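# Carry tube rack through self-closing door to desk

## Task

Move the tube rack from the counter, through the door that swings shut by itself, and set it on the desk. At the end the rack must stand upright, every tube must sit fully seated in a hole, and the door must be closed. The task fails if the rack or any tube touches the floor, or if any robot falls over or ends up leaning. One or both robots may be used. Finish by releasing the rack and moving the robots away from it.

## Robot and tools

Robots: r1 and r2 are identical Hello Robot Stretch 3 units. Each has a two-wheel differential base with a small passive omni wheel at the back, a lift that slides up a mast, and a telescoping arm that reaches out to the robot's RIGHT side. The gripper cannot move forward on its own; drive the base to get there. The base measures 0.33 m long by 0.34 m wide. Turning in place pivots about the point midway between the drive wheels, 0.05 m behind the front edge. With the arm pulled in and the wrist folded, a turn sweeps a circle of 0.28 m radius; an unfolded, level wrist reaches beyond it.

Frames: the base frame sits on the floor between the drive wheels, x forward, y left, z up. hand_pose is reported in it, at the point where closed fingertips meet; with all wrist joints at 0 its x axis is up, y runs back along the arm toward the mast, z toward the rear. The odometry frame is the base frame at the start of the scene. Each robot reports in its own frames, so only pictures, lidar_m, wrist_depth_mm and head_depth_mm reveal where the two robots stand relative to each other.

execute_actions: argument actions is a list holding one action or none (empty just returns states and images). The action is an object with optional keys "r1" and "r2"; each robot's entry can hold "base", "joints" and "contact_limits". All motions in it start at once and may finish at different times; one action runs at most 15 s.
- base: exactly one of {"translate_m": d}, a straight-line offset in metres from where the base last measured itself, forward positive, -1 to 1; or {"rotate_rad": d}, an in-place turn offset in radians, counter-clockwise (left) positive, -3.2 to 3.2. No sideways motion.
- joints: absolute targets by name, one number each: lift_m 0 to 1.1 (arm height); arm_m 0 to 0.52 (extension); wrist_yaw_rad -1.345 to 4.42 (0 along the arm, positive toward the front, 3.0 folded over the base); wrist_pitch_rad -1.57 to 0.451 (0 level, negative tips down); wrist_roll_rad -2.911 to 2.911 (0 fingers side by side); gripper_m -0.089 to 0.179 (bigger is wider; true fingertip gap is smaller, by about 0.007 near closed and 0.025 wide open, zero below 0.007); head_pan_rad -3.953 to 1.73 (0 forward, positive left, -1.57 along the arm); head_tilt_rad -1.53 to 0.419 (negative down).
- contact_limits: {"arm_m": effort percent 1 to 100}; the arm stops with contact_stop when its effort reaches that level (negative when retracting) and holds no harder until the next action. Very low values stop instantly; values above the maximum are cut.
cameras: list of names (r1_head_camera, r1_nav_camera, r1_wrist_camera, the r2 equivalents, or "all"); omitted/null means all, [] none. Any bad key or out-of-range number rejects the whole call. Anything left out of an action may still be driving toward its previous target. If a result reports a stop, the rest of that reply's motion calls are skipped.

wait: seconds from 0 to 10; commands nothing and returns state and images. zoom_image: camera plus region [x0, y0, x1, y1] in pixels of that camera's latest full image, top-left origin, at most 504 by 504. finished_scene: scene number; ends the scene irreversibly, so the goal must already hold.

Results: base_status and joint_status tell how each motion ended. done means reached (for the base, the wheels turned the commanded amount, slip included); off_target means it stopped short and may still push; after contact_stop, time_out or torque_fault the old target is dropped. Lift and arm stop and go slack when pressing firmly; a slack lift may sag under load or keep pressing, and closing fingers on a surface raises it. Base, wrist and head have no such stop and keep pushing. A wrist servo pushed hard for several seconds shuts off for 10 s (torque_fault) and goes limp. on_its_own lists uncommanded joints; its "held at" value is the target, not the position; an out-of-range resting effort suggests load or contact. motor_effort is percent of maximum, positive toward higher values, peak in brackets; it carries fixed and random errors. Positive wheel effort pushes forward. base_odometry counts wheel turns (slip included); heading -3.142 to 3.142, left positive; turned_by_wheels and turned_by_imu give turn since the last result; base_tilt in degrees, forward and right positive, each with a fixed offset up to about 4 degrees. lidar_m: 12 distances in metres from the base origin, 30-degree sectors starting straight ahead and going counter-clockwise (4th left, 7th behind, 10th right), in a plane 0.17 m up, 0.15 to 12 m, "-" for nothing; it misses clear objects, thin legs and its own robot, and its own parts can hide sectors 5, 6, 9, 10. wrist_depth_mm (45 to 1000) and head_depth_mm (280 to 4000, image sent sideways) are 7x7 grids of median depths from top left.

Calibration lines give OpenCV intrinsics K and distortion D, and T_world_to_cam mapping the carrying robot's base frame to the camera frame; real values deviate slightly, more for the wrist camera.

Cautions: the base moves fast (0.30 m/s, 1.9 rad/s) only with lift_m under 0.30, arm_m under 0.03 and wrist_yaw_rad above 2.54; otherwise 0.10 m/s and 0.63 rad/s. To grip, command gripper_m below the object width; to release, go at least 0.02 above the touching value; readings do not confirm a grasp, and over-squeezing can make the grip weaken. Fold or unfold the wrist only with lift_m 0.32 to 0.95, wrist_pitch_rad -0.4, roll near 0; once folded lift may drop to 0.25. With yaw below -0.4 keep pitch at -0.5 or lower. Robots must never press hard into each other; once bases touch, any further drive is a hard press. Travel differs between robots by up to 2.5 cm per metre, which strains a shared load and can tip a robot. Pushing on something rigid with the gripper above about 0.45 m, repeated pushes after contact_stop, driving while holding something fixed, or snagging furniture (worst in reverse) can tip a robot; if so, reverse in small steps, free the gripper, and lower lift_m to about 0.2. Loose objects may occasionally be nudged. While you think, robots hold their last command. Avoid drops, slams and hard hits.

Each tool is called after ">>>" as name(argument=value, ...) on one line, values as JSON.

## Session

>>> execute_actions(actions=[])

Scene clock: 0.00 s.
r1.base_odometry: x=+0.000 y=+0.000 heading=+0.000 (m, m, rad; r1's odometry frame)
r1.turned_by_wheels: +0.000 (rad since the last result)
r1.turned_by_imu: +0.000 (rad since the last result)
r1.base_tilt: forward=-0.1 right=+0.8 (deg)
r1.lidar_m: 0.81 0.73 0.74 0.74 0.67 0.68 0.83 1.79 1.72 1.50 1.36 1.29
r1.head_depth_mm: 1297 1295 1290 1290 1285 1276 1282 / 1146 1143 1136 1137 1139 1133 1134 / 1028 1025 1029 1025 1021 1020 1020 / 931 928 933 927 927 925 929 / 850 854 848 851 846 846 848 / 782 787 784 781 779 782 776 / 727 727 725 726 724 723 722
r1.base_status: not commanded
r1.joint_positions: lift_m=+0.403 arm_m=+0.001 wrist_yaw_rad=+3.117 wrist_pitch_rad=-0.542 wrist_roll_rad=-0.017 gripper_m=+0.037 head_pan_rad=+0.007 head_tilt_rad=+0.007
r1.joint_status: not commanded
r1.motor_effort: left_wheel=-1 right_wheel=+1 lift_m=+32 arm_m=-1 wrist_yaw_rad=+0 wrist_pitch_rad=+4 wrist_roll_rad=+0 gripper_m=+0 head_pan_rad=+0 head_tilt_rad=+2 (%)
r1.hand_pose: x=-0.0162 y=+0.0608 z=+0.3884 quat_wxyz=(+0.196, +0.677, +0.183, +0.685) (m; r1's base frame)
r1.wrist_depth_mm: 498 560 - 795 827 684 566 / 537 616 660 907 904 735 596 / 562 649 745 910 935 764 629 / 616 707 752 778 791 758 659 / 635 646 654 648 679 654 648 / 564 576 577 576 - 554 574 / 498 505 - - 502 506 501
r2.base_odometry: x=+0.000 y=+0.000 heading=+0.000 (m, m, rad; r2's odometry frame)
r2.turned_by_wheels: +0.000 (rad since the last result)
r2.turned_by_imu: +0.000 (rad since the last result)
r2.base_tilt: forward=-1.3 right=+3.5 (deg)
r2.lidar_m: 1.67 1.84 1.83 2.02 1.64 1.63 0.97 0.80 0.79 0.88 1.39 1.50
r2.head_depth_mm: 1418 1434 1458 1463 1477 1493 1519 / 1536 1541 1555 1573 1590 1597 1616 / 1660 1653 1680 1712 1719 1751 1751 / 1778 1817 1826 1854 1874 1904 1903 / 1884 1978 2012 2038 2076 2073 2074 / 1889 2154 2177 2197 2205 2225 2103 / 1865 2029 2053 2007 2035 1997 1985
r2.base_status: not commanded
r2.joint_positions: lift_m=+0.305 arm_m=-0.001 wrist_yaw_rad=+2.800 wrist_pitch_rad=-0.491 wrist_roll_rad=-0.008 gripper_m=+0.037 head_pan_rad=+0.015 head_tilt_rad=-0.006
r2.joint_status: not commanded
r2.motor_effort: left_wheel=+0 right_wheel=+0 lift_m=+27 arm_m=+0 wrist_yaw_rad=+1 wrist_pitch_rad=+4 wrist_roll_rad=+0 gripper_m=+0 head_pan_rad=+1 head_tilt_rad=+2 (%)
r2.hand_pose: x=+0.0506 y=+0.0580 z=+0.3015 quat_wxyz=(+0.286, +0.702, +0.054, +0.650) (m; r2's base frame)
r2.wrist_depth_mm: - - - - - - - / - - - - - - - / - 804 813 834 846 881 897 / - 655 678 677 696 701 713 / 536 568 573 565 572 588 596 / 473 - - 491 505 502 509 / - - - 431 440 440 444
pictures: r1_head_camera (sideways: a quarter turn clockwise sets it upright), r1_nav_camera (sideways: a quarter turn counterclockwise sets it upright), r1_wrist_camera, r2_head_camera (sideways: a quarter turn clockwise sets it upright), r2_nav_camera (sideways: a quarter turn counterclockwise sets it upright), r2_wrist_camera
camera_calibration (this result's frames):
r1_head_camera: T_world_to_cam=[[0.0298998, 0.0186875, -0.999378, 1.32256], [-0.00576923, 0.999812, 0.018523, -0.0228576], [0.999536, 0.00521181, 0.030002, -0.0904461], [0, 0, 0, 1]] pos_world=[0.050728, -0.0013906, 1.32487]
r1_nav_camera: T_world_to_cam=[[0.0190633, -0.0362092, 0.999162, -1.25803], [0.0307015, -0.998852, -0.0367837, 0.0987293], [0.999347, 0.031377, -0.0179297, -0.0200518], [0, 0, 0, 1]] pos_world=[0.0409897, 0.0536929, 1.26024]
r1_wrist_camera: T_world_to_cam=[[0.998852, 0.0421445, 0.0227928, 0.00733055], [0.0447862, -0.652217, -0.756708, 0.366888], [-0.0170252, 0.75686, -0.653355, 0.377179], [0, 0, 0, 1]] pos_world=[-0.0173321, -0.0464905, 0.523892]
r2_head_camera: T_world_to_cam=[[0.00184829, 0.0330647, -0.999452, 1.32211], [0.0173008, 0.999303, 0.0330917, -0.0410316], [0.999849, -0.0173525, 0.00127496, -0.0439253], [0, 0, 0, 1]] pos_world=[0.0421849, -0.00347443, 1.3228]
r2_nav_camera: T_world_to_cam=[[-0.0321156, -0.0538565, 0.998032, -1.25262], [0.0516541, -0.997302, -0.052155, 0.121824], [0.998149, 0.0498775, 0.0348109, -0.0972687], [0, 0, 0, 1]] pos_world=[0.050567, 0.058885, 1.2599]
r2_wrist_camera: T_world_to_cam=[[0.940738, -0.33628, 0.0439142, -0.048617], [-0.179484, -0.603553, -0.776858, 0.309808], [0.287747, 0.722938, -0.628142, 0.293049], [0, 0, 0, 1]] pos_world=[0.0170178, -0.0412193, 0.426889]
Images, in order (width x height): r1_head_camera 896x504, r1_nav_camera 672x504, r1_wrist_camera 644x364, r2_head_camera 896x504, r2_nav_camera 672x504, r2_wrist_camera 644x364.

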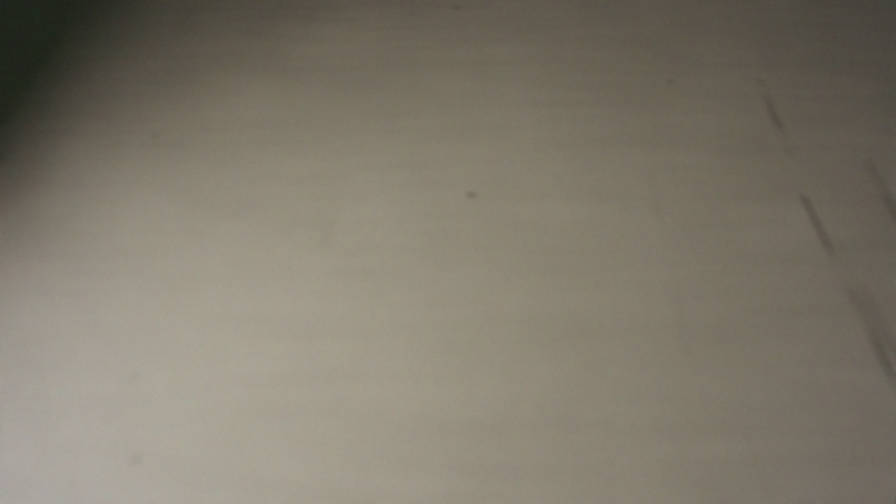

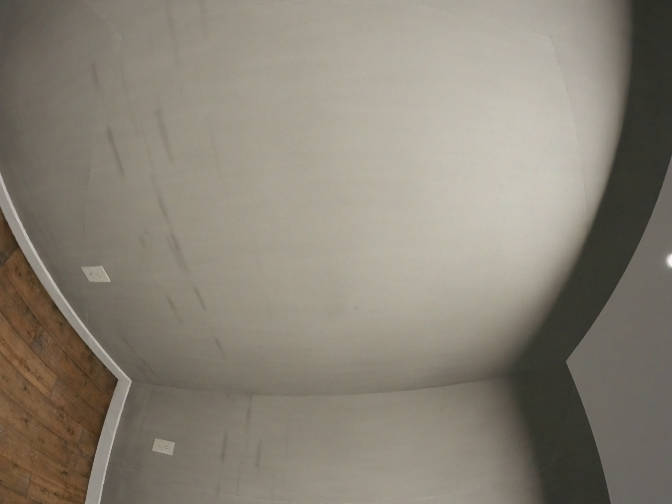

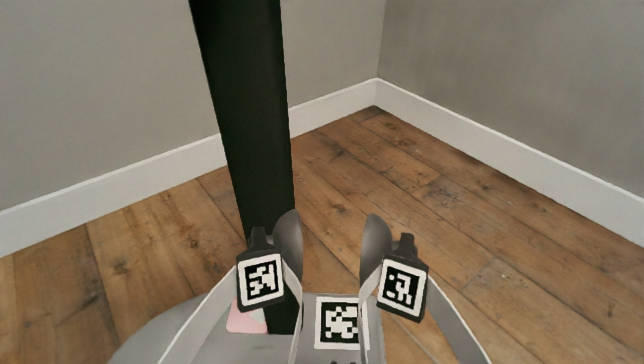

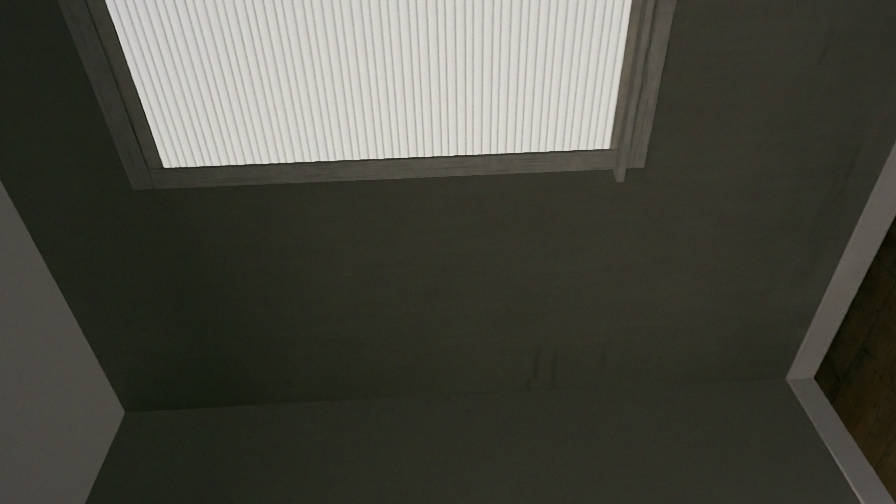

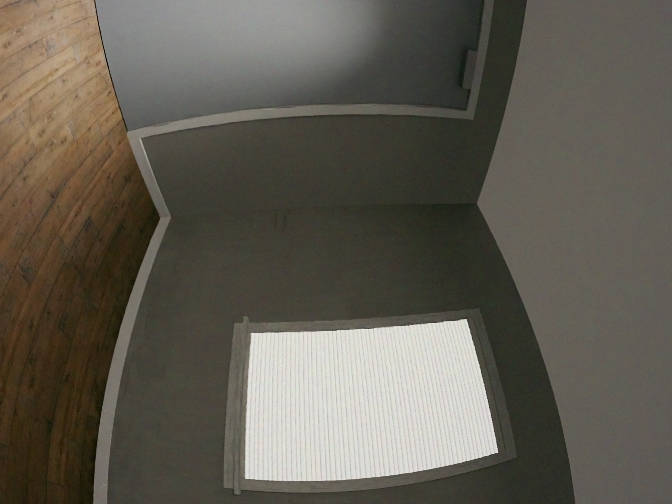

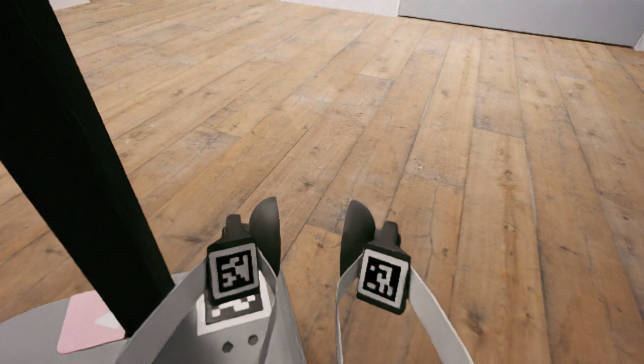

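>>> execute_actions(actions=[{"r1":{"base":{"rotate_rad":-2.5},"joints":{"lift_m":0.27,"wrist_pitch_rad":-0.4,"wrist_yaw_rad":3.0,"head_pan_rad":-0.2,"head_tilt_rad":-0.5}},"r2":{"base":{"rotate_rad":2.44},"joints":{"lift_m":0.27,"wrist_pitch_rad":-0.4,"wrist_yaw_rad":3.0,"head_tilt_rad":-0.3}}}], cameras=["r1_head_camera","r1_nav_camera","r2_head_camera","r2_nav_camera"])

Scene clock: 12.60 s.
r1.base_odometry: x=+0.000 y=+0.000 heading=-2.500 (m, m, rad; r1's odometry frame)
r1.turned_by_wheels: -2.500 (rad since the last result)
r1.turned_by_imu: -2.521 (rad since the last result)
r1.base_tilt: forward=+0.0 right=+0.8 (deg)
r1.lidar_m: 2.37 1.71 1.43 1.36 1.10 0.77 0.73 0.75 0.71 0.67 0.69 0.91
r1.head_depth_mm: 1072 1113 1160 1215 1265 1330 1298 / 1447 1518 1587 1467 1601 1558 1333 / 1810 1948 2039 2203 2047 1620 1330 / 2156 2353 2556 2640 2026 1616 1344 / 2652 2889 3179 2783 2045 1617 1342 / 2569 2815 3027 2765 2043 1613 1332 / 2525 2779 2980 2744 2021 1613 1328
r1.base_status: done
r1.joint_positions: lift_m=+0.270 arm_m=+0.001 wrist_yaw_rad=+3.002 wrist_pitch_rad=-0.422 wrist_roll_rad=-0.017 gripper_m=+0.037 head_pan_rad=-0.193 head_tilt_rad=-0.494
r1.joint_status: all done
r1.motor_effort: left_wheel=+4(13) right_wheel=-2(6) lift_m=+28(27) arm_m=-1(1) wrist_yaw_rad=-2(2) wrist_pitch_rad=+6(6) wrist_roll_rad=+0(0) gripper_m=+0(1) head_pan_rad=-3(21) head_tilt_rad=-3(39) (%)
r1.hand_pose: x=+0.0098 y=+0.0754 z=+0.2819 quat_wxyz=(+0.195, +0.694, +0.102, +0.686) (m; r1's base frame)
r1.wrist_depth_mm: - - - - - - - / - - - - - - - / 876 921 886 902 918 909 941 / 689 689 682 702 686 720 692 / 558 565 - 570 604 571 577 / 473 489 - - 473 487 483 / - - - - 410 416 415
r2.base_odometry: x=+0.000 y=+0.000 heading=+2.440 (m, m, rad; r2's odometry frame)
r2.turned_by_wheels: +2.440 (rad since the last result)
r2.turned_by_imu: +2.419 (rad since the last result)
r2.base_tilt: forward=-1.3 right=+3.5 (deg)
r2.lidar_m: 1.63 1.13 0.82 0.79 0.82 1.12 1.50 1.56 1.90 1.83 1.90 1.71
r2.head_depth_mm: 1977 2080 2192 1696 1829 1854 1480 / 1921 2062 2177 1709 1798 1865 1478 / 1938 2052 2162 1689 1787 1862 1481 / 1937 2029 2139 1663 1775 1825 1475 / 1927 2032 2129 1666 1751 1828 1499 / 1910 2016 2121 1638 1729 1825 1498 / 1896 2018 2147 1641 1785 1857 1506
r2.base_status: done
r2.joint_positions: lift_m=+0.271 arm_m=-0.001 wrist_yaw_rad=+2.998 wrist_pitch_rad=-0.419 wrist_roll_rad=-0.008 gripper_m=+0.037 head_pan_rad=+0.015 head_tilt_rad=-0.297
r2.joint_status: all done
r2.motor_effort: left_wheel=-2(8) right_wheel=+2(7) lift_m=+9(20) arm_m=-1(1) wrist_yaw_rad=+2(3) wrist_pitch_rad=+6(1) wrist_roll_rad=+0(0) gripper_m=+0(1) head_pan_rad=-1(1) head_tilt_rad=-2(33) (%)
r2.hand_pose: x=+0.0109 y=+0.0778 z=+0.2832 quat_wxyz=(+0.196, +0.697, +0.098, +0.682) (m; r2's base frame)
r2.wrist_depth_mm: 729 - 772 797 813 841 870 / 781 - 832 863 902 928 960 / 813 837 872 893 920 962 972 / 661 670 696 698 729 737 733 / 550 551 - 575 580 587 606 / 475 - - - 497 498 508 / - - - - 421 432 435
pictures: r1_head_camera (sideways: a quarter turn clockwise sets it upright), r1_nav_camera (sideways: a quarter turn counterclockwise sets it upright), r2_head_camera (sideways: a quarter turn clockwise sets it upright), r2_nav_camera (sideways: a quarter turn counterclockwise sets it upright)
camera_calibration (this result's frames):
r1_head_camera: T_world_to_cam=[[-0.441656, 0.105158, -0.891001, 1.18371], [0.201847, 0.979294, 0.0155259, -0.0202108], [0.874184, -0.172989, -0.453737, 0.539952], [0, 0, 0, 1]] pos_world=[0.0548544, -0.0112785, 1.3]
r1_nav_camera: T_world_to_cam=[[0.480162, -0.130901, 0.867358, -1.08862], [-0.188837, -0.981044, -0.0435199, 0.108812], [0.856613, -0.142893, -0.495779, 0.602755], [0, 0, 0, 1]] pos_world=[0.0269358, 0.0503761, 1.24779]
r2_head_camera: T_world_to_cam=[[-0.285151, 0.0286277, -0.958055, 1.26959], [0.0254176, 0.999428, 0.0222988, -0.0270194], [0.958145, -0.0179929, -0.285716, 0.329905], [0, 0, 0, 1]] pos_world=[0.0466163, -0.00340576, 1.3112]
r2_nav_camera: T_world_to_cam=[[0.255764, -0.0494061, 0.965476, -1.21162], [0.0351617, -0.997557, -0.0603625, 0.132589], [0.9661, 0.0493863, -0.253402, 0.278107], [0, 0, 0, 1]] pos_world=[0.0365488, 0.0586685, 1.24827]
Images, in order (width x height): r1_head_camera 896x504, r1_nav_camera 672x504, r2_head_camera 896x504, r2_nav_camera 672x504.

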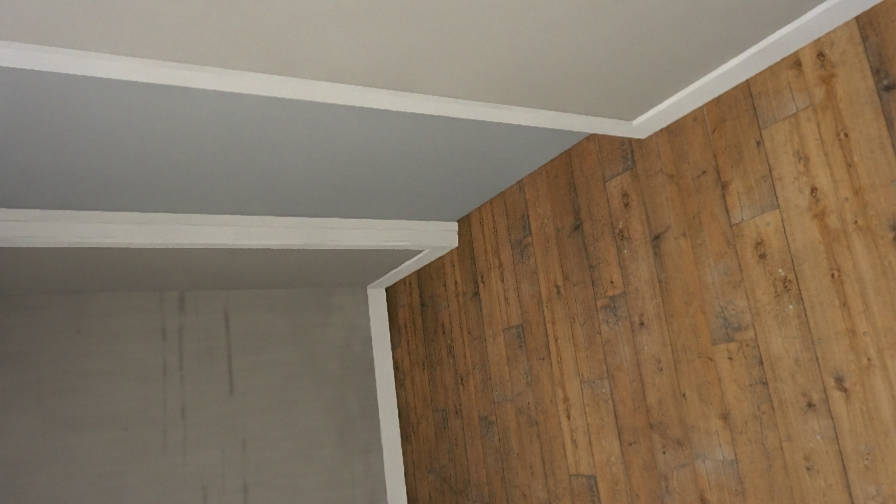

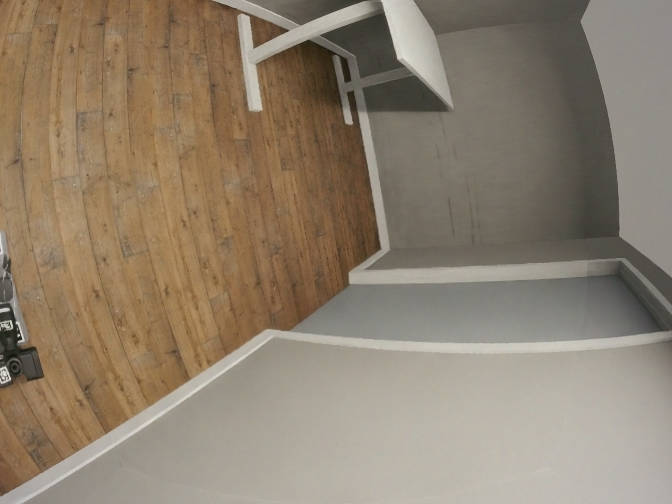

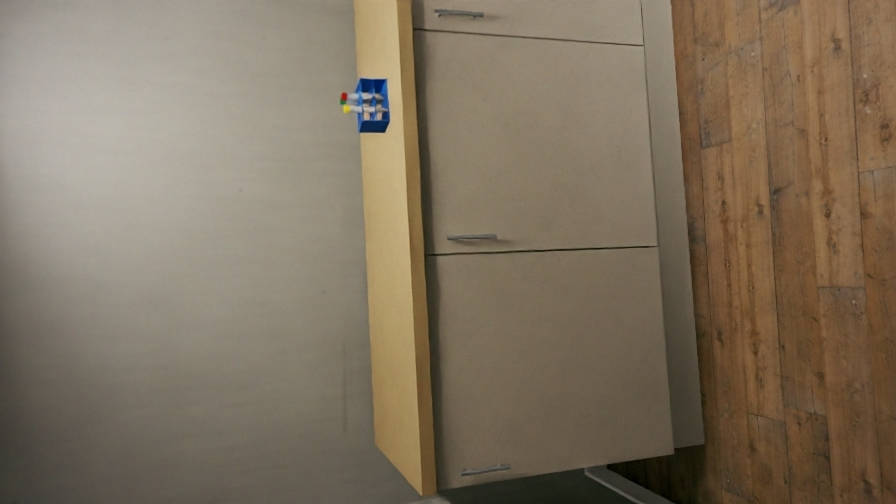

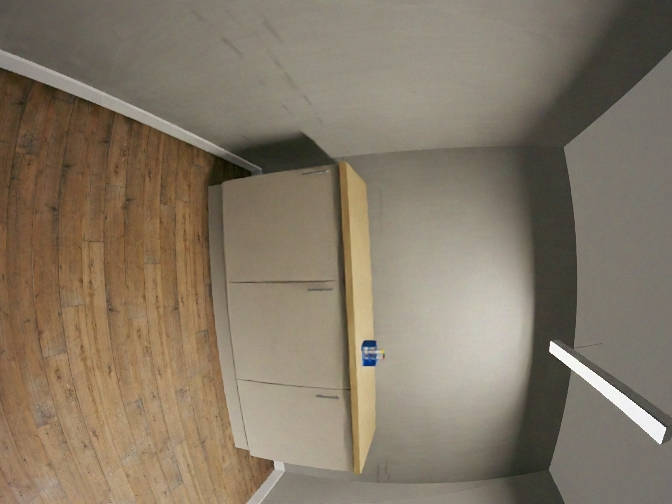

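>>> zoom_image(camera="r2_head_camera", region=[310, 40, 440, 170])

Region (310, 40, 440, 170) of r2_head_camera's 896x504 image, scaled by 3.877, with more detail than that image has.

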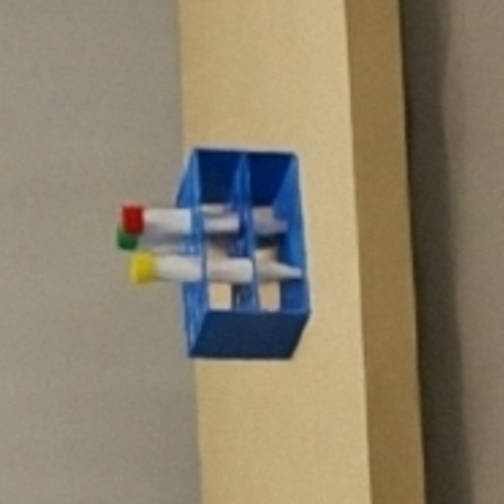

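>>> execute_actions(actions=[{"r1":{"base":{"rotate_rad":-0.13},"joints":{"head_pan_rad":-0.5,"head_tilt_rad":-0.6}},"r2":{"base":{"rotate_rad":-0.49},"joints":{"head_pan_rad":0.5,"head_tilt_rad":-0.4}}}], cameras=[])

>>> execute_actions(actions=[{"r1":{"base":{"translate_m":1.0}},"r2":{"base":{"translate_m":1.0}}}], cameras=["r1_head_camera","r1_nav_camera","r2_head_camera"])

Scene clock: 66.63 s.
r1.base_odometry: x=+0.000 y=+0.000 heading=-2.630 (m, m, rad; r1's odometry frame)
r1.turned_by_wheels: -0.130 (rad since the last result)
r1.turned_by_imu: -0.132 (rad since the last result)
r1.base_tilt: forward=-0.1 right=+0.8 (deg)
r1.lidar_m: 1.76 1.72 1.50 1.36 1.30 0.82 0.73 0.74 0.75 0.67 0.68 0.82
r1.head_depth_mm: 651 703 758 821 900 991 1116 / 708 775 840 923 1023 1143 1219 / 782 857 945 1041 1174 1322 1258 / 871 959 1068 1199 1382 1452 1253 / 979 1090 1239 1434 1660 1489 1259 / 1114 1261 1614 1951 1811 1487 1263 / 1478 1721 2038 2234 1823 1485 1256
r1.base_status: done
r1.joint_positions: lift_m=+0.270 arm_m=+0.001 wrist_yaw_rad=+3.002 wrist_pitch_rad=-0.422 wrist_roll_rad=-0.017 gripper_m=+0.037 head_pan_rad=-0.493 head_tilt_rad=-0.592
r1.joint_status: all done
r1.motor_effort: left_wheel=+4(11) right_wheel=-1(6) lift_m=+28(27) arm_m=-1(1) wrist_yaw_rad=-2(2) wrist_pitch_rad=+6(6) wrist_roll_rad=-1(0) gripper_m=+0(1) head_pan_rad=-3(26) head_tilt_rad=-4(18) (%)
r1.hand_pose: x=+0.0098 y=+0.0754 z=+0.2819 quat_wxyz=(+0.195, +0.694, +0.102, +0.686) (m; r1's base frame)
r1.wrist_depth_mm: - - - - - - - / - - - - - - - / 908 895 887 891 909 953 949 / 699 692 679 714 703 707 714 / 560 559 - 574 601 584 575 / 481 495 - - 482 477 484 / - - - - 413 416 419
r2.base_odometry: x=+0.000 y=+0.000 heading=+1.950 (m, m, rad; r2's odometry frame)
r2.turned_by_wheels: -0.490 (rad since the last result)
r2.turned_by_imu: -0.487 (rad since the last result)
r2.base_tilt: forward=-1.3 right=+3.5 (deg)
r2.lidar_m: 1.69 1.63 1.09 0.82 0.80 0.83 1.16 1.50 1.57 1.89 1.83 1.92
r2.head_depth_mm: 1926 2074 1748 1783 1941 1667 1349 / 1923 2040 1753 1750 1928 1681 1366 / 1920 2036 1817 1738 1901 1678 1367 / 1905 2046 1840 1722 1869 1687 1369 / 1899 2033 1867 1693 1855 1699 1371 / 1882 1995 1882 1681 1832 1709 1373 / 1864 1981 2061 1663 1992 1697 1385
r2.base_status: done
r2.joint_positions: lift_m=+0.271 arm_m=-0.001 wrist_yaw_rad=+2.998 wrist_pitch_rad=-0.419 wrist_roll_rad=-0.008 gripper_m=+0.037 head_pan_rad=+0.493 head_tilt_rad=-0.396
r2.joint_status: all done
r2.motor_effort: left_wheel=+2(7) right_wheel=-2(5) lift_m=+9(9) arm_m=+0(1) wrist_yaw_rad=+2(2) wrist_pitch_rad=+6(6) wrist_roll_rad=-1(0) gripper_m=+0(0) head_pan_rad=+3(35) head_tilt_rad=-3(19) (%)
r2.hand_pose: x=+0.0109 y=+0.0778 z=+0.2832 quat_wxyz=(+0.196, +0.697, +0.098, +0.682) (m; r2's base frame)
r2.wrist_depth_mm: 622 - 836 950 - - - / 659 - 903 - - - - / 690 749 876 898 919 953 977 / 660 663 691 706 710 725 743 / 546 558 - 570 590 587 608 / 478 - - - 502 492 502 / - - - - 424 433 433
pictures: none
No camera images: the call's "cameras" was empty. Leave "cameras" out to get every camera's image.

Scene clock: 71.57 s.
r1.base_odometry: x=-0.872 y=-0.490 heading=-2.630 (m, m, rad; r1's odometry frame)
r1.turned_by_wheels: +0.000 (rad since the last result)
r1.turned_by_imu: +0.002 (rad since the last result)
r1.base_tilt: forward=+0.0 right=+0.8 (deg)
r1.lidar_m: 1.35 2.03 1.19 1.18 1.55 1.88 1.72 0.87 0.55 0.49 0.50 0.70
r1.head_depth_mm: 550 591 640 693 745 703 790 / 601 650 707 778 863 960 1058 / 660 722 795 882 996 1135 1240 / 737 810 906 1013 1165 1363 1259 / 829 928 1042 1205 1407 1487 1258 / 948 1075 1239 1476 1699 1493 1253 / 1085 1228 1373 1606 1768 1480 1256
r1.base_status: done
r1.joint_positions: lift_m=+0.270 arm_m=+0.001 wrist_yaw_rad=+3.002 wrist_pitch_rad=-0.421 wrist_roll_rad=-0.017 gripper_m=+0.037 head_pan_rad=-0.493 head_tilt_rad=-0.593
r1.joint_status: not commanded
r1.motor_effort: left_wheel=+3(13) right_wheel=-1(3) lift_m=+27(27) arm_m=-1(1) wrist_yaw_rad=-3(2) wrist_pitch_rad=+6(6) wrist_roll_rad=+0(0) gripper_m=+0(0) head_pan_rad=-3(3) head_tilt_rad=-4(4) (%)
r1.hand_pose: x=+0.0099 y=+0.0756 z=+0.2821 quat_wxyz=(+0.195, +0.694, +0.101, +0.686) (m; r1's base frame)
r1.wrist_depth_mm: - - - - - - - / - - - - - - - / 877 896 939 919 904 914 920 / 687 689 701 709 699 717 710 / 567 562 - 556 592 578 578 / 470 484 - - 478 480 484 / - - - - 409 416 411
r2.base_odometry: x=-0.370 y=+0.929 heading=+1.950 (m, m, rad; r2's odometry frame)
r2.turned_by_wheels: +0.000 (rad since the last result)
r2.turned_by_imu: +0.002 (rad since the last result)
r2.base_tilt: forward=-1.3 right=+3.5 (deg)
r2.lidar_m: 0.79 0.76 0.79 1.09 1.28 1.33 1.86 2.38 1.86 1.40 1.36 1.08
r2.head_depth_mm: 1166 1248 1336 963 885 978 1094 / 1160 1242 1330 975 869 961 1080 / 1155 1239 1324 981 863 956 1059 / 1143 1224 1317 923 852 947 1051 / 1128 1215 1309 935 842 930 1040 / 1131 1216 1313 1005 835 919 1014 / 1122 1203 1305 1016 823 906 1001
r2.base_status: done
r2.joint_positions: lift_m=+0.271 arm_m=-0.001 wrist_yaw_rad=+2.998 wrist_pitch_rad=-0.418 wrist_roll_rad=-0.008 gripper_m=+0.037 head_pan_rad=+0.493 head_tilt_rad=-0.396
r2.joint_status: not commanded
r2.motor_effort: left_wheel=+2(10) right_wheel=-2(4) lift_m=+10(10) arm_m=-1(1) wrist_yaw_rad=+2(2) wrist_pitch_rad=+5(6) wrist_roll_rad=+0(0) gripper_m=+0(0) head_pan_rad=+3(4) head_tilt_rad=-3(3) (%)
r2.hand_pose: x=+0.0109 y=+0.0779 z=+0.2833 quat_wxyz=(+0.196, +0.697, +0.098, +0.682) (m; r2's base frame)
r2.wrist_depth_mm: 962 - - - 921 741 618 / - - - - - 799 637 / 821 845 888 883 925 860 696 / 666 670 690 693 711 724 715 / 548 549 - 569 585 595 607 / 474 - - - 504 503 502 / - - - - 425 430 436
pictures: r1_head_camera (sideways: a quarter turn clockwise sets it upright), r1_nav_camera (sideways: a quarter turn counterclockwise sets it upright), r2_head_camera (sideways: a quarter turn clockwise sets it upright)
camera_calibration (this result's frames):
r1_head_camera: T_world_to_cam=[[-0.466362, 0.271548, -0.841884, 1.1198], [0.483534, 0.875206, 0.0144422, -0.0205163], [0.740743, -0.400344, -0.539466, 0.652312], [0, 0, 0, 1]] pos_world=[0.0489587, -0.0249754, 1.29494]
r1_nav_camera: T_world_to_cam=[[0.493302, -0.306318, 0.814139, -1.01931], [-0.474112, -0.879384, -0.0435928, 0.110641], [0.729295, -0.364489, -0.579031, 0.711848], [0, 0, 0, 1]] pos_world=[0.0361375, 0.0445236, 1.24687]
r2_head_camera: T_world_to_cam=[[-0.34873, -0.149886, -0.92516, 1.22704], [-0.435053, 0.900222, 0.0181432, -0.0187977], [0.83013, 0.408821, -0.379143, 0.452275], [0, 0, 0, 1]] pos_world=[0.0442794, 0.0159383, 1.30702]
Images, in order (width x height): r1_head_camera 896x504, r1_nav_camera 672x504, r2_head_camera 896x504.

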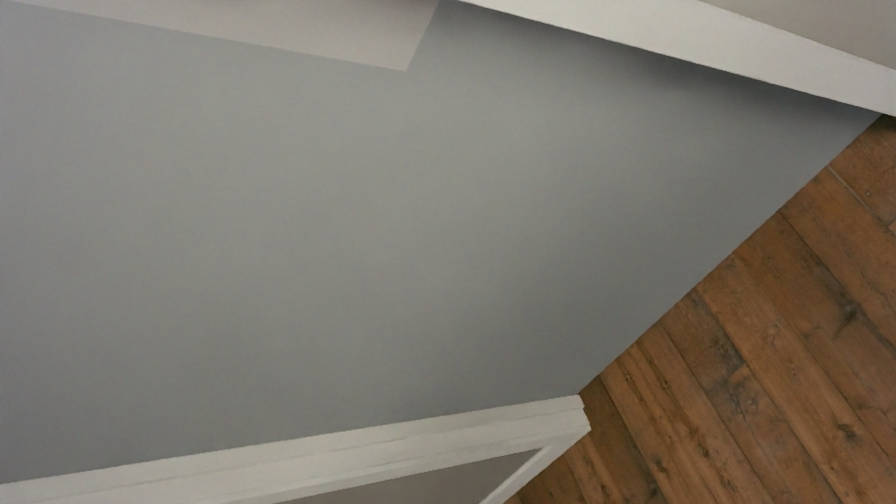

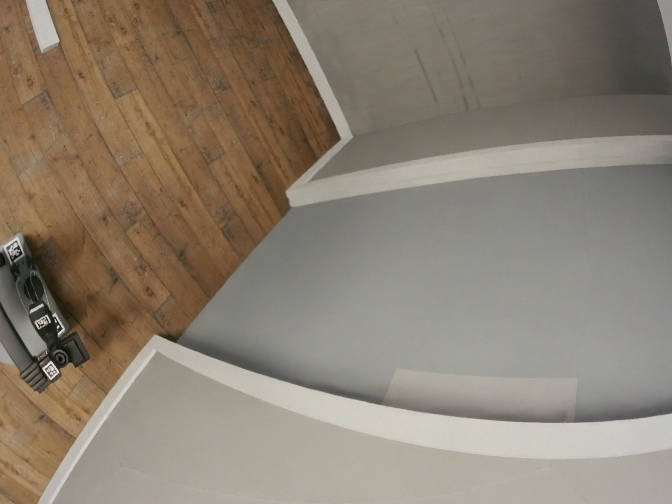

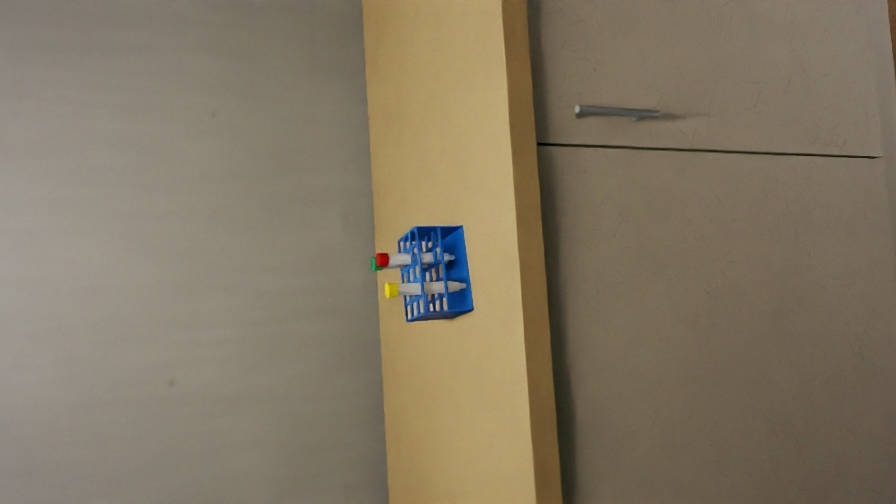

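>>> zoom_image(camera="r2_head_camera", region=[350, 190, 530, 370])

Region (350, 190, 530, 370) of r2_head_camera's 896x504 image, scaled by 2.800, with more detail than that image has.

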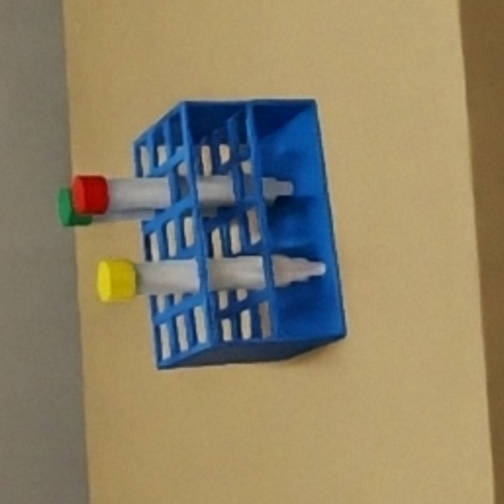

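>>> execute_actions(actions=[{"r1":{"base":{"translate_m":0.8}},"r2":{"base":{"translate_m":0.29},"joints":{"lift_m":0.93}}}], cameras=[])

>>> execute_actions(actions=[{"r1":{"base":{"rotate_rad":-1.55},"joints":{"head_pan_rad":0.0,"head_tilt_rad":-1.0}},"r2":{"base":{"rotate_rad":2.275},"joints":{"wrist_yaw_rad":1.5,"gripper_m":0.179,"head_pan_rad":-1.57,"head_tilt_rad":-0.55}}}], cameras=["r1_nav_camera","r2_head_camera"])

Scene clock: 106.03 s.
r1.base_odometry: x=-1.569 y=-0.882 heading=-2.629 (m, m, rad; r1's odometry frame)
r1.turned_by_wheels: +0.000 (rad since the last result)
r1.turned_by_imu: +0.000 (rad since the last result)
r1.base_tilt: forward=+0.0 right=+0.9 (deg)
r1.lidar_m: 0.82 1.27 1.54 1.68 1.69 2.06 2.51 0.64 0.48 0.43 0.43 0.52
r1.head_depth_mm: 405 435 470 511 559 619 692 / 441 478 522 572 635 711 808 / 487 531 584 649 726 830 969 / 503 554 618 694 796 930 1127 / 484 534 601 688 817 1004 1204 / 558 634 733 868 1063 1361 1252 / 652 755 905 1116 1469 1476 1252
r1.base_status: done
r1.joint_positions: lift_m=+0.270 arm_m=+0.001 wrist_yaw_rad=+3.002 wrist_pitch_rad=-0.421 wrist_roll_rad=-0.017 gripper_m=+0.037 head_pan_rad=-0.493 head_tilt_rad=-0.593
r1.joint_status: not commanded
r1.motor_effort: left_wheel=+3(12) right_wheel=-1(4) lift_m=+27(27) arm_m=-1(1) wrist_yaw_rad=-2(2) wrist_pitch_rad=+6(6) wrist_roll_rad=+0(0) gripper_m=+0(0) head_pan_rad=-3(3) head_tilt_rad=-4(4) (%)
r1.hand_pose: x=+0.0099 y=+0.0756 z=+0.2822 quat_wxyz=(+0.195, +0.694, +0.101, +0.686) (m; r1's base frame)
r1.wrist_depth_mm: - - - - - - - / - - - - - - - / 907 887 895 912 896 933 911 / 698 698 697 692 723 699 709 / 552 561 - 575 586 563 569 / 475 489 - - 476 481 479 / - - - - 413 419 412
r2.base_odometry: x=-0.478 y=+1.198 heading=+1.950 (m, m, rad; r2's odometry frame)
r2.turned_by_wheels: +0.000 (rad since the last result)
r2.turned_by_imu: -0.001 (rad since the last result)
r2.base_tilt: forward=-1.3 right=+3.4 (deg)
r2.lidar_m: 0.53 0.51 0.53 0.73 1.42 1.46 2.06 2.63 1.68 1.25 1.22 0.72
r2.head_depth_mm: 944 1008 1094 965 669 630 709 / 935 1006 1086 974 669 624 700 / 934 1002 1077 984 673 612 688 / 924 993 1066 986 678 609 679 / 920 988 1061 1002 679 602 668 / 915 981 1056 1002 668 582 659 / 908 976 1046 1011 662 583 650
r2.base_status: done
r2.joint_positions: lift_m=+0.929 arm_m=-0.001 wrist_yaw_rad=+2.998 wrist_pitch_rad=-0.418 wrist_roll_rad=-0.008 gripper_m=+0.037 head_pan_rad=+0.493 head_tilt_rad=-0.396
r2.joint_status: all done
r2.motor_effort: left_wheel=+2(10) right_wheel=-1(5) lift_m=+41(40) arm_m=+0(0) wrist_yaw_rad=+2(2) wrist_pitch_rad=+5(5) wrist_roll_rad=+0(0) gripper_m=+0(1) head_pan_rad=+3(3) head_tilt_rad=-3(3) (%)
r2.hand_pose: x=+0.0108 y=+0.0779 z=+0.9419 quat_wxyz=(+0.196, +0.697, +0.098, +0.682) (m; r2's base frame)
r2.wrist_depth_mm: - - - 906 814 847 776 / - - - 938 657 532 509 / - - - 996 709 549 427 / - - - - 761 574 463 / - - - - 772 608 485 / - - - - 798 647 512 / - - - - - 687 541
pictures: none
No camera images: the call's "cameras" was empty. Leave "cameras" out to get every camera's image.

Scene clock: 110.57 s.
r1.base_odometry: x=-1.569 y=-0.882 heading=+2.104 (m, m, rad; r1's odometry frame)
r1.turned_by_wheels: -1.550 (rad since the last result)
r1.turned_by_imu: -1.562 (rad since the last result)
r1.base_tilt: forward=+0.0 right=+0.8 (deg)
r1.lidar_m: 0.43 0.43 0.53 0.87 1.27 1.55 1.68 1.25 2.08 2.51 0.64 0.47
r1.head_depth_mm: 404 486 605 804 1184 1232 1119 / 397 474 589 773 1128 1232 1130 / 389 464 571 743 1069 1226 1128 / 382 453 555 719 1014 1231 1122 / 375 443 539 692 963 1223 1126 / 367 433 525 671 919 1210 1119 / 361 423 513 650 881 1194 1116
r1.base_status: done
r1.joint_positions: lift_m=+0.270 arm_m=+0.001 wrist_yaw_rad=+3.002 wrist_pitch_rad=-0.421 wrist_roll_rad=-0.017 gripper_m=+0.037 head_pan_rad=-0.007 head_tilt_rad=-0.988
r1.joint_status: all done
r1.motor_effort: left_wheel=+3(13) right_wheel=-1(6) lift_m=+28(27) arm_m=-1(1) wrist_yaw_rad=-1(2) wrist_pitch_rad=+6(6) wrist_roll_rad=+0(0) gripper_m=+0(0) head_pan_rad=+4(37) head_tilt_rad=-7(37) (%)
r1.hand_pose: x=+0.0099 y=+0.0756 z=+0.2822 quat_wxyz=(+0.195, +0.694, +0.101, +0.686) (m; r1's base frame)
r1.wrist_depth_mm: - - - - 638 511 394 / - - - - 693 547 406 / 898 889 889 932 687 557 412 / 697 686 698 697 685 574 420 / 569 560 - 577 606 560 423 / 470 490 - - 475 475 441 / - - - - 411 414 407
r2.base_odometry: x=-0.478 y=+1.198 heading=-2.058 (m, m, rad; r2's odometry frame)
r2.turned_by_wheels: +2.275 (rad since the last result)
r2.turned_by_imu: +2.261 (rad since the last result)
r2.base_tilt: forward=-1.4 right=+3.5 (deg)
r2.lidar_m: 1.40 1.58 2.63 2.64 1.45 1.22 1.22 0.62 0.51 0.51 0.57 0.92
r2.head_depth_mm: 888 975 1029 721 591 - - / 912 989 1050 727 615 - - / 921 1009 1064 699 617 683 - / 929 1030 1078 690 620 734 877 / 951 1042 1090 707 649 764 890 / 960 1060 1096 741 663 783 896 / 987 1080 1103 745 678 803 -
r2.base_status: done
r2.joint_positions: lift_m=+0.929 arm_m=-0.001 wrist_yaw_rad=+1.503 wrist_pitch_rad=-0.418 wrist_roll_rad=-0.008 gripper_m=+0.179 head_pan_rad=-1.563 head_tilt_rad=-0.543
r2.joint_status: all done
r2.motor_effort: left_wheel=-2(6) right_wheel=+2(5) lift_m=+41(41) arm_m=-1(1) wrist_yaw_rad=-2(2) wrist_pitch_rad=+5(5) wrist_roll_rad=+0(0) gripper_m=+0(95) head_pan_rad=-4(49) head_tilt_rad=-5(26) (%)
r2.hand_pose: x=+0.2025 y=-0.1596 z=+0.9419 quat_wxyz=(+0.608, +0.578, -0.402, +0.367) (m; r2's base frame)
r2.wrist_depth_mm: - - - - - - - / - - - - - 977 562 / - - - - - 919 553 / - - - - - 869 537 / - - - - - 926 507 / - - - - - 955 480 / - - - - - 758 475
pictures: r1_nav_camera (sideways: a quarter turn counterclockwise sets it upright), r2_head_camera (sideways: a quarter turn clockwise sets it upright)
camera_calibration (this result's frames):
r1_nav_camera: T_world_to_cam=[[0.847968, -0.042212, 0.528364, -0.649077], [-0.0249955, -0.998899, -0.0396888, 0.102797], [0.529458, 0.0204481, -0.84809, 1.06298], [0, 0, 0, 1]] pos_world=[-0.00983703, 0.0535493, 1.24853]
r2_head_camera: T_world_to_cam=[[0.0290684, 0.510039, -0.85966, 1.13929], [0.999236, -0.0373027, 0.0116562, -0.0190986], [-0.0261226, -0.859342, -0.510734, 0.628729], [0, 0, 0, 1]] pos_world=[0.00239084, -0.0414994, 1.30073]
Images, in order (width x height): r1_nav_camera 672x504, r2_head_camera 896x504.

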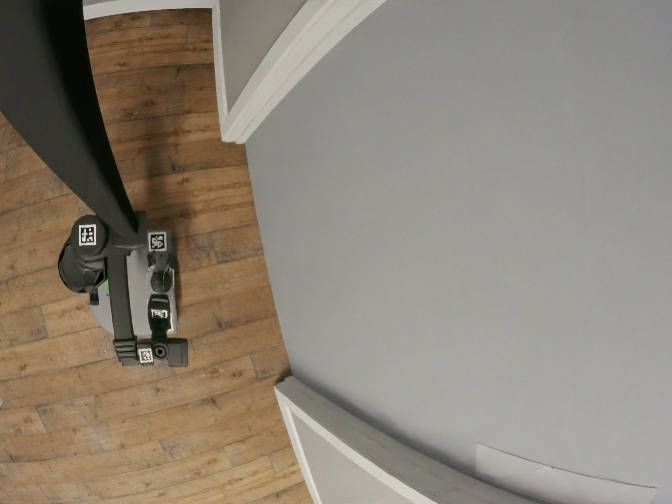

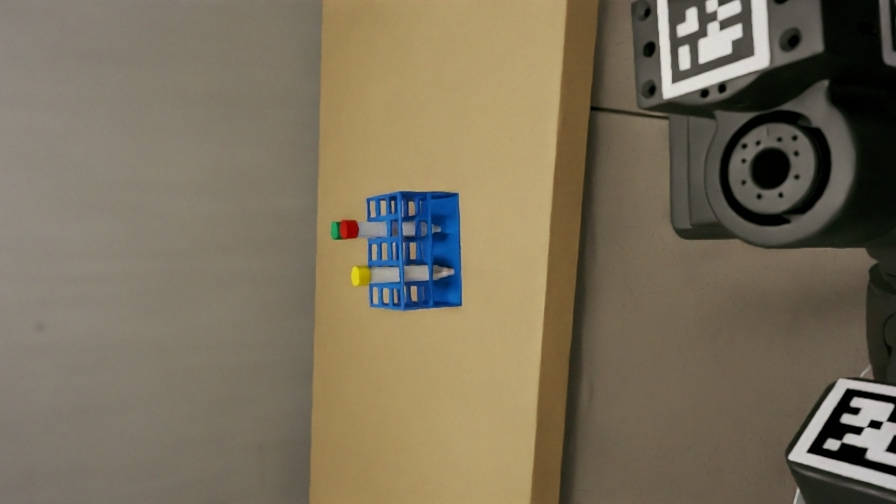

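>>> execute_actions(actions=[{"r1":{"base":{"translate_m":0.335}},"r2":{"base":{"translate_m":0.008},"joints":{"lift_m":0.915,"arm_m":0.18,"wrist_yaw_rad":-0.05,"wrist_pitch_rad":-0.2}}}], cameras=["r1_nav_camera","r2_wrist_camera"])

Scene clock: 134.27 s.
r1.base_odometry: x=-1.739 y=-0.593 heading=+2.104 (m, m, rad; r1's odometry frame)
r1.turned_by_wheels: +0.000 (rad since the last result)
r1.turned_by_imu: +0.000 (rad since the last result)
r1.base_tilt: forward=-0.2 right=+0.8 (deg)
r1.lidar_m: - - 0.15 0.24 1.33 1.64 2.02 1.56 2.50 0.48 0.16 0.15
r1.head_depth_mm: - - - - - 382 1094 / - - - - - 361 1093 / - - - - - 334 919 / - - - - - 314 688 / - - - - - - 550 / - - - - - - 500 / - - - - - - 450
r1.base_status: done
r1.joint_positions: lift_m=+0.270 arm_m=+0.001 wrist_yaw_rad=+3.002 wrist_pitch_rad=-0.421 wrist_roll_rad=-0.017 gripper_m=+0.037 head_pan_rad=-0.007 head_tilt_rad=-0.989
r1.joint_status: not commanded
r1.motor_effort: left_wheel=+3(13) right_wheel=-1(3) lift_m=+27(27) arm_m=-1(1) wrist_yaw_rad=-2(1) wrist_pitch_rad=+6(6) wrist_roll_rad=+0(0) gripper_m=+0(1) head_pan_rad=+5(4) head_tilt_rad=-7(7) (%)
r1.hand_pose: x=+0.0099 y=+0.0756 z=+0.2822 quat_wxyz=(+0.195, +0.694, +0.101, +0.686) (m; r1's base frame)
r1.wrist_depth_mm: - - - 419 203 134 100 / - - - 462 211 139 103 / 898 904 830 493 221 142 104 / 679 693 681 537 230 145 106 / 563 555 - 508 218 149 108 / 478 487 - - 211 154 111 / - - - - 283 151 113
r2.base_odometry: x=-0.482 y=+1.191 heading=-2.058 (m, m, rad; r2's odometry frame)
r2.turned_by_wheels: +0.000 (rad since the last result)
r2.turned_by_imu: -0.001 (rad since the last result)
r2.base_tilt: forward=-1.3 right=+3.5 (deg)
r2.lidar_m: 1.39 1.58 2.62 2.63 1.44 1.23 1.23 0.62 0.51 0.51 0.57 0.93
r2.head_depth_mm: 891 979 1033 796 - 695 822 / 911 993 1051 - - 709 846 / 917 1007 1071 - - 728 867 / 931 1028 1082 702 655 749 896 / 945 1047 1084 750 653 764 921 / 963 1066 1099 743 666 783 952 / 982 1081 1101 752 682 805 978
r2.base_status: done
r2.joint_positions: lift_m=+0.916 arm_m=+0.180 wrist_yaw_rad=-0.048 wrist_pitch_rad=-0.220 wrist_roll_rad=-0.008 gripper_m=+0.179 head_pan_rad=-1.563 head_tilt_rad=-0.543
r2.joint_status: all done
r2.motor_effort: left_wheel=-3(6) right_wheel=+2(5) lift_m=+9(36) arm_m=+5(6) wrist_yaw_rad=-2(2) wrist_pitch_rad=+6(6) wrist_roll_rad=+0(0) gripper_m=+0(0) head_pan_rad=-4(4) head_tilt_rad=-4(5) (%)
r2.hand_pose: x=-0.0331 y=-0.5691 z=+0.9749 quat_wxyz=(+0.704, +0.062, -0.701, -0.095) (m; r2's base frame)
r2.wrist_depth_mm: 767 730 686 655 614 593 568 / 811 775 738 684 671 627 597 / 521 536 552 251 623 637 623 / 352 361 325 268 347 409 420 / 280 270 275 267 278 311 305 / - 219 221 226 228 231 241 / 180 182 184 187 190 188 190
pictures: r1_nav_camera (sideways: a quarter turn counterclockwise sets it upright), r2_wrist_camera
camera_calibration (this result's frames):
r1_nav_camera: T_world_to_cam=[[0.848108, -0.0421811, 0.528142, -0.648788], [-0.0249684, -0.9989, -0.0396841, 0.102791], [0.529235, 0.0204695, -0.848229, 1.06316], [0, 0, 0, 1]] pos_world=[-0.00985305, 0.0535488, 1.24853]
r2_wrist_camera: T_world_to_cam=[[-0.997262, 0.0610179, 0.0417861, -0.0463704], [-0.0139941, 0.399119, -0.916792, 1.15201], [-0.0726184, -0.914867, -0.397172, 0.0243544], [0, 0, 0, 1]] pos_world=[-0.0283536, -0.434676, 1.06776]
Images, in order (width x height): r1_nav_camera 672x504, r2_wrist_camera 644x364.

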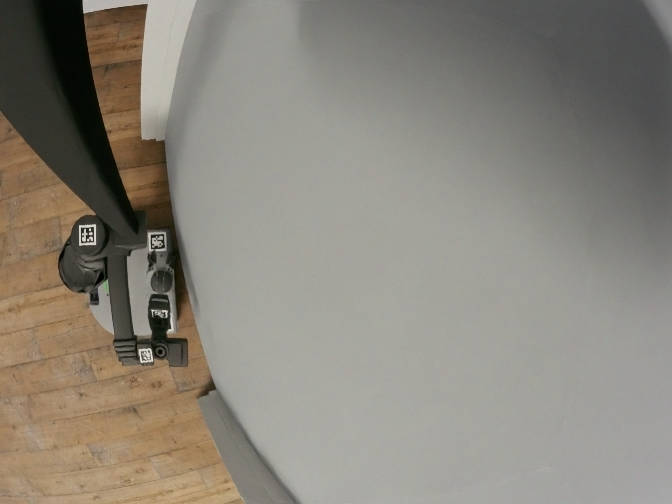

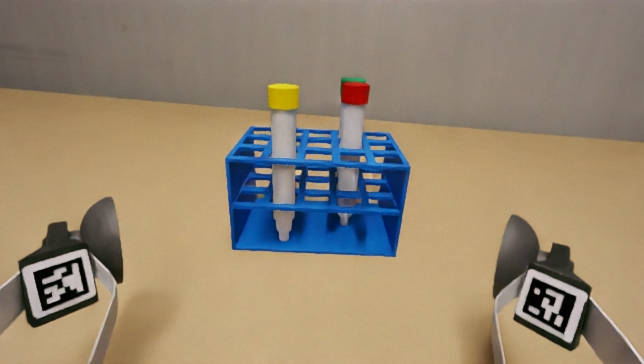

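>>> execute_actions(actions=[{"r1":{"base":{"translate_m":0.07},"joints":{"lift_m":0.31}},"r2":{"joints":{"lift_m":0.893,"arm_m":0.298,"wrist_yaw_rad":-0.075},"contact_limits":{"arm_m":20}}}], cameras=["r1_nav_camera","r2_wrist_camera"])

Scene clock: 148.63 s.
r1.base_odometry: x=-1.775 y=-0.533 heading=+2.105 (m, m, rad; r1's odometry frame)
r1.turned_by_wheels: +0.001 (rad since the last result)
r1.turned_by_imu: +0.135 (rad since the last result)
r1.base_tilt: forward=-0.1 right=+0.8 (deg)
r1.lidar_m: - - 0.15 0.20 1.37 1.84 1.60 2.12 2.56 0.23 0.15 -
r1.head_depth_mm: - - - - - - 1082 / - - - - - - 688 / - - - - - - - / - - - - - - - / - - - - - - - / - - - - - - 1070 / - - - - - - 893
r1.base_status: translate_m off_target (by the wheels' count: +0.0698 of +0.0700)
r1.joint_positions: lift_m=+0.310 arm_m=+0.001 wrist_yaw_rad=+3.000 wrist_pitch_rad=-0.419 wrist_roll_rad=-0.017 gripper_m=+0.037 head_pan_rad=-0.003 head_tilt_rad=-1.008
r1.joint_status: all done
r1.on_its_own: left_wheel is at rest, and its effort (+46) is outside its rest range (-18 to +18)
r1.motor_effort: left_wheel=+46(100) right_wheel=+7(13) lift_m=+37(38) arm_m=-1(1) wrist_yaw_rad=-1(2) wrist_pitch_rad=+5(6) wrist_roll_rad=+0(0) gripper_m=+0(0) head_pan_rad=+2(9) head_tilt_rad=+5(7) (%)
r1.hand_pose: x=+0.0104 y=+0.0757 z=+0.3222 quat_wxyz=(+0.195, +0.694, +0.100, +0.686) (m; r1's base frame)
r1.wrist_depth_mm: - - - 505 156 91 64 / - - - 545 159 92 65 / - - - 596 161 93 65 / 724 767 790 665 166 94 66 / 608 616 - 508 153 96 67 / 515 519 - 518 140 97 67 / 444 - - - 197 92 68
r2.base_odometry: x=-0.482 y=+1.191 heading=-2.058 (m, m, rad; r2's odometry frame)
r2.turned_by_wheels: +0.000 (rad since the last result)
r2.turned_by_imu: -0.001 (rad since the last result)
r2.base_tilt: forward=-1.4 right=+3.5 (deg)
r2.lidar_m: 1.39 1.58 2.62 2.63 1.45 1.23 1.23 0.62 0.51 0.51 0.57 0.93
r2.head_depth_mm: 894 980 1034 754 - 728 826 / 912 992 1055 - 630 711 839 / 924 1012 1073 - 616 727 869 / 934 1029 1080 - 645 744 898 / 952 1045 1095 708 654 765 925 / 968 1066 1098 742 667 783 946 / 981 1081 1098 745 681 803 977
r2.base_status: not commanded
r2.joint_positions: lift_m=+0.894 arm_m=+0.298 wrist_yaw_rad=-0.073 wrist_pitch_rad=-0.220 wrist_roll_rad=-0.008 gripper_m=+0.179 head_pan_rad=-1.563 head_tilt_rad=-0.543
r2.joint_status: all done
r2.motor_effort: left_wheel=-3(3) right_wheel=+2(2) lift_m=+10(14) arm_m=+5(7) wrist_yaw_rad=-1(1) wrist_pitch_rad=+6(6) wrist_roll_rad=+0(0) gripper_m=+0(0) head_pan_rad=-4(3) head_tilt_rad=-5(5) (%)
r2.contact_limits: arm_m 20 (drawing in: default 30, maximum 50; extending or still: default 41, maximum 68)
r2.hand_pose: x=-0.0393 y=-0.6867 z=+0.9530 quat_wxyz=(+0.703, +0.053, -0.702, -0.103) (m; r2's base frame)
r2.wrist_depth_mm: 624 596 567 546 510 498 477 / 665 631 106 569 540 524 501 / 444 463 103 458 475 542 529 / 300 307 112 153 138 348 359 / 241 118 118 151 154 128 261 / - 139 128 148 147 127 206 / 154 147 149 152 151 160 163
pictures: r1_nav_camera (sideways: a quarter turn counterclockwise sets it upright), r2_wrist_camera
camera_calibration (this result's frames):
r1_nav_camera: T_world_to_cam=[[0.858394, -0.0388674, 0.511517, -0.627194], [-0.0218002, -0.998989, -0.039324, 0.102302], [0.512528, 0.0226043, -0.858373, 1.07645], [0, 0, 0, 1]] pos_world=[-0.0111004, 0.0534885, 1.24884]
r2_wrist_camera: T_world_to_cam=[[-0.995383, 0.0864071, 0.0417813, -0.0269691], [-0.00385056, 0.399018, -0.916935, 1.17924], [-0.0959012, -0.912863, -0.396843, -0.0922867], [0, 0, 0, 1]] pos_world=[-0.0311543, -0.552453, 1.04579]
Images, in order (width x height): r1_nav_camera 672x504, r2_wrist_camera 644x364.

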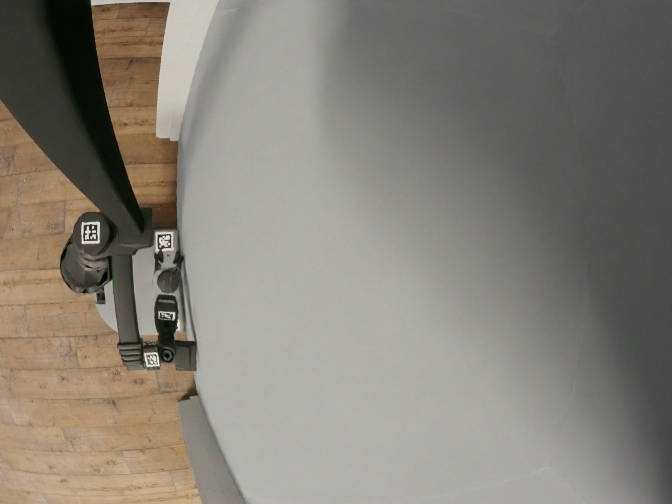

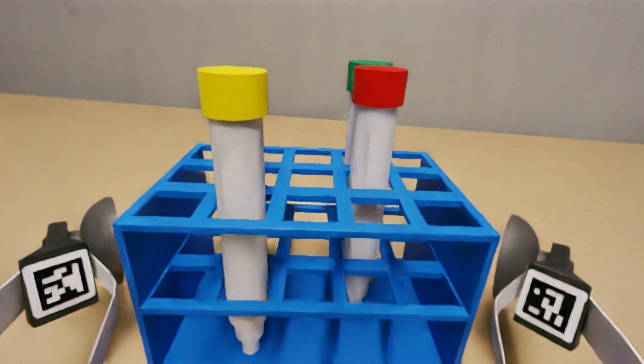

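>>> execute_actions(actions=[{"r1":{"base":{"translate_m":-0.24},"joints":{"lift_m":0.27}},"r2":{"joints":{"gripper_m":0.09}}}], cameras=["r2_wrist_camera"])

Scene clock: 165.30 s.
r1.base_odometry: x=-1.653 y=-0.740 heading=+2.105 (m, m, rad; r1's odometry frame)
r1.turned_by_wheels: +0.000 (rad since the last result)
r1.turned_by_imu: -0.002 (rad since the last result)
r1.base_tilt: forward=-0.1 right=+0.8 (deg)
r1.lidar_m: 0.29 0.30 0.41 0.78 1.35 1.68 1.37 1.87 2.53 0.90 0.43 0.31
r1.head_depth_mm: - 303 365 476 691 1185 1120 / - 302 363 474 680 1173 1129 / - 301 361 469 669 1179 1129 / - 299 358 465 665 1165 1127 / - 298 356 462 655 1140 1125 / - 296 354 458 649 1115 1111 / - 298 352 454 641 1096 1108
r1.base_status: done
r1.joint_positions: lift_m=+0.270 arm_m=+0.001 wrist_yaw_rad=+3.000 wrist_pitch_rad=-0.419 wrist_roll_rad=-0.017 gripper_m=+0.037 head_pan_rad=-0.003 head_tilt_rad=-1.000
r1.joint_status: all done
r1.motor_effort: left_wheel=+0(28) right_wheel=+1(6) lift_m=+27(28) arm_m=-1(2) wrist_yaw_rad=+0(1) wrist_pitch_rad=+5(5) wrist_roll_rad=+0(0) gripper_m=+0(1) head_pan_rad=+2(3) head_tilt_rad=+0(5) (%)
r1.hand_pose: x=+0.0104 y=+0.0757 z=+0.2826 quat_wxyz=(+0.195, +0.694, +0.100, +0.686) (m; r1's base frame)
r1.wrist_depth_mm: - - - - 553 428 311 / - - - - 578 436 310 / 921 926 893 906 648 439 312 / 686 701 694 715 665 445 319 / 565 566 - 566 591 456 318 / 473 489 - - 482 455 320 / - - - - 421 412 323
r2.base_odometry: x=-0.482 y=+1.191 heading=-2.058 (m, m, rad; r2's odometry frame)
r2.turned_by_wheels: +0.000 (rad since the last result)
r2.turned_by_imu: -0.001 (rad since the last result)
r2.base_tilt: forward=-1.4 right=+3.5 (deg)
r2.lidar_m: 1.39 1.58 2.62 2.64 1.45 1.23 1.23 0.62 0.51 0.51 0.57 0.92
r2.head_depth_mm: 891 973 1031 756 - 727 825 / 905 993 1052 - 631 711 843 / 917 1010 1072 - 617 726 867 / 935 1030 1084 - 646 746 892 / 953 1046 1084 727 652 759 923 / 964 1065 1097 741 665 780 946 / 978 1086 1105 746 682 802 974
r2.base_status: not commanded
r2.joint_positions: lift_m=+0.894 arm_m=+0.298 wrist_yaw_rad=-0.073 wrist_pitch_rad=-0.220 wrist_roll_rad=-0.008 gripper_m=+0.091 head_pan_rad=-1.563 head_tilt_rad=-0.543
r2.joint_status: all done
r2.motor_effort: left_wheel=-3(2) right_wheel=+2(2) lift_m=+9(9) arm_m=+5(5) wrist_yaw_rad=-1(1) wrist_pitch_rad=+6(6) wrist_roll_rad=-1(0) gripper_m=-22(100) head_pan_rad=-4(4) head_tilt_rad=-5(5) (%)
r2.hand_pose: x=-0.0393 y=-0.6868 z=+0.9530 quat_wxyz=(+0.703, +0.053, -0.702, -0.103) (m; r2's base frame)
r2.wrist_depth_mm: 637 592 563 543 514 496 483 / 672 635 110 578 531 525 502 / 442 463 188 459 480 542 520 / 301 305 125 163 148 348 360 / 230 136 133 161 156 254 262 / - 140 145 148 154 - 205 / 152 154 154 156 156 161 169
pictures: r2_wrist_camera
camera_calibration (this result's frames):
r2_wrist_camera: T_world_to_cam=[[-0.995383, 0.0864098, 0.0417814, -0.026967], [-0.00385917, 0.398926, -0.916975, 1.17925], [-0.0959033, -0.912903, -0.396751, -0.0924094], [0, 0, 0, 1]] pos_world=[-0.031154, -0.552462, 1.0458]
Images, in order (width x height): r2_wrist_camera 644x364.

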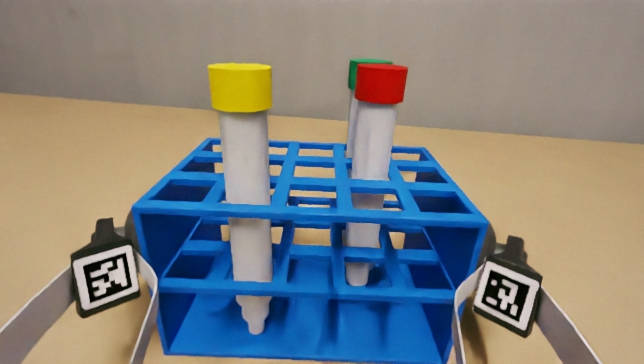

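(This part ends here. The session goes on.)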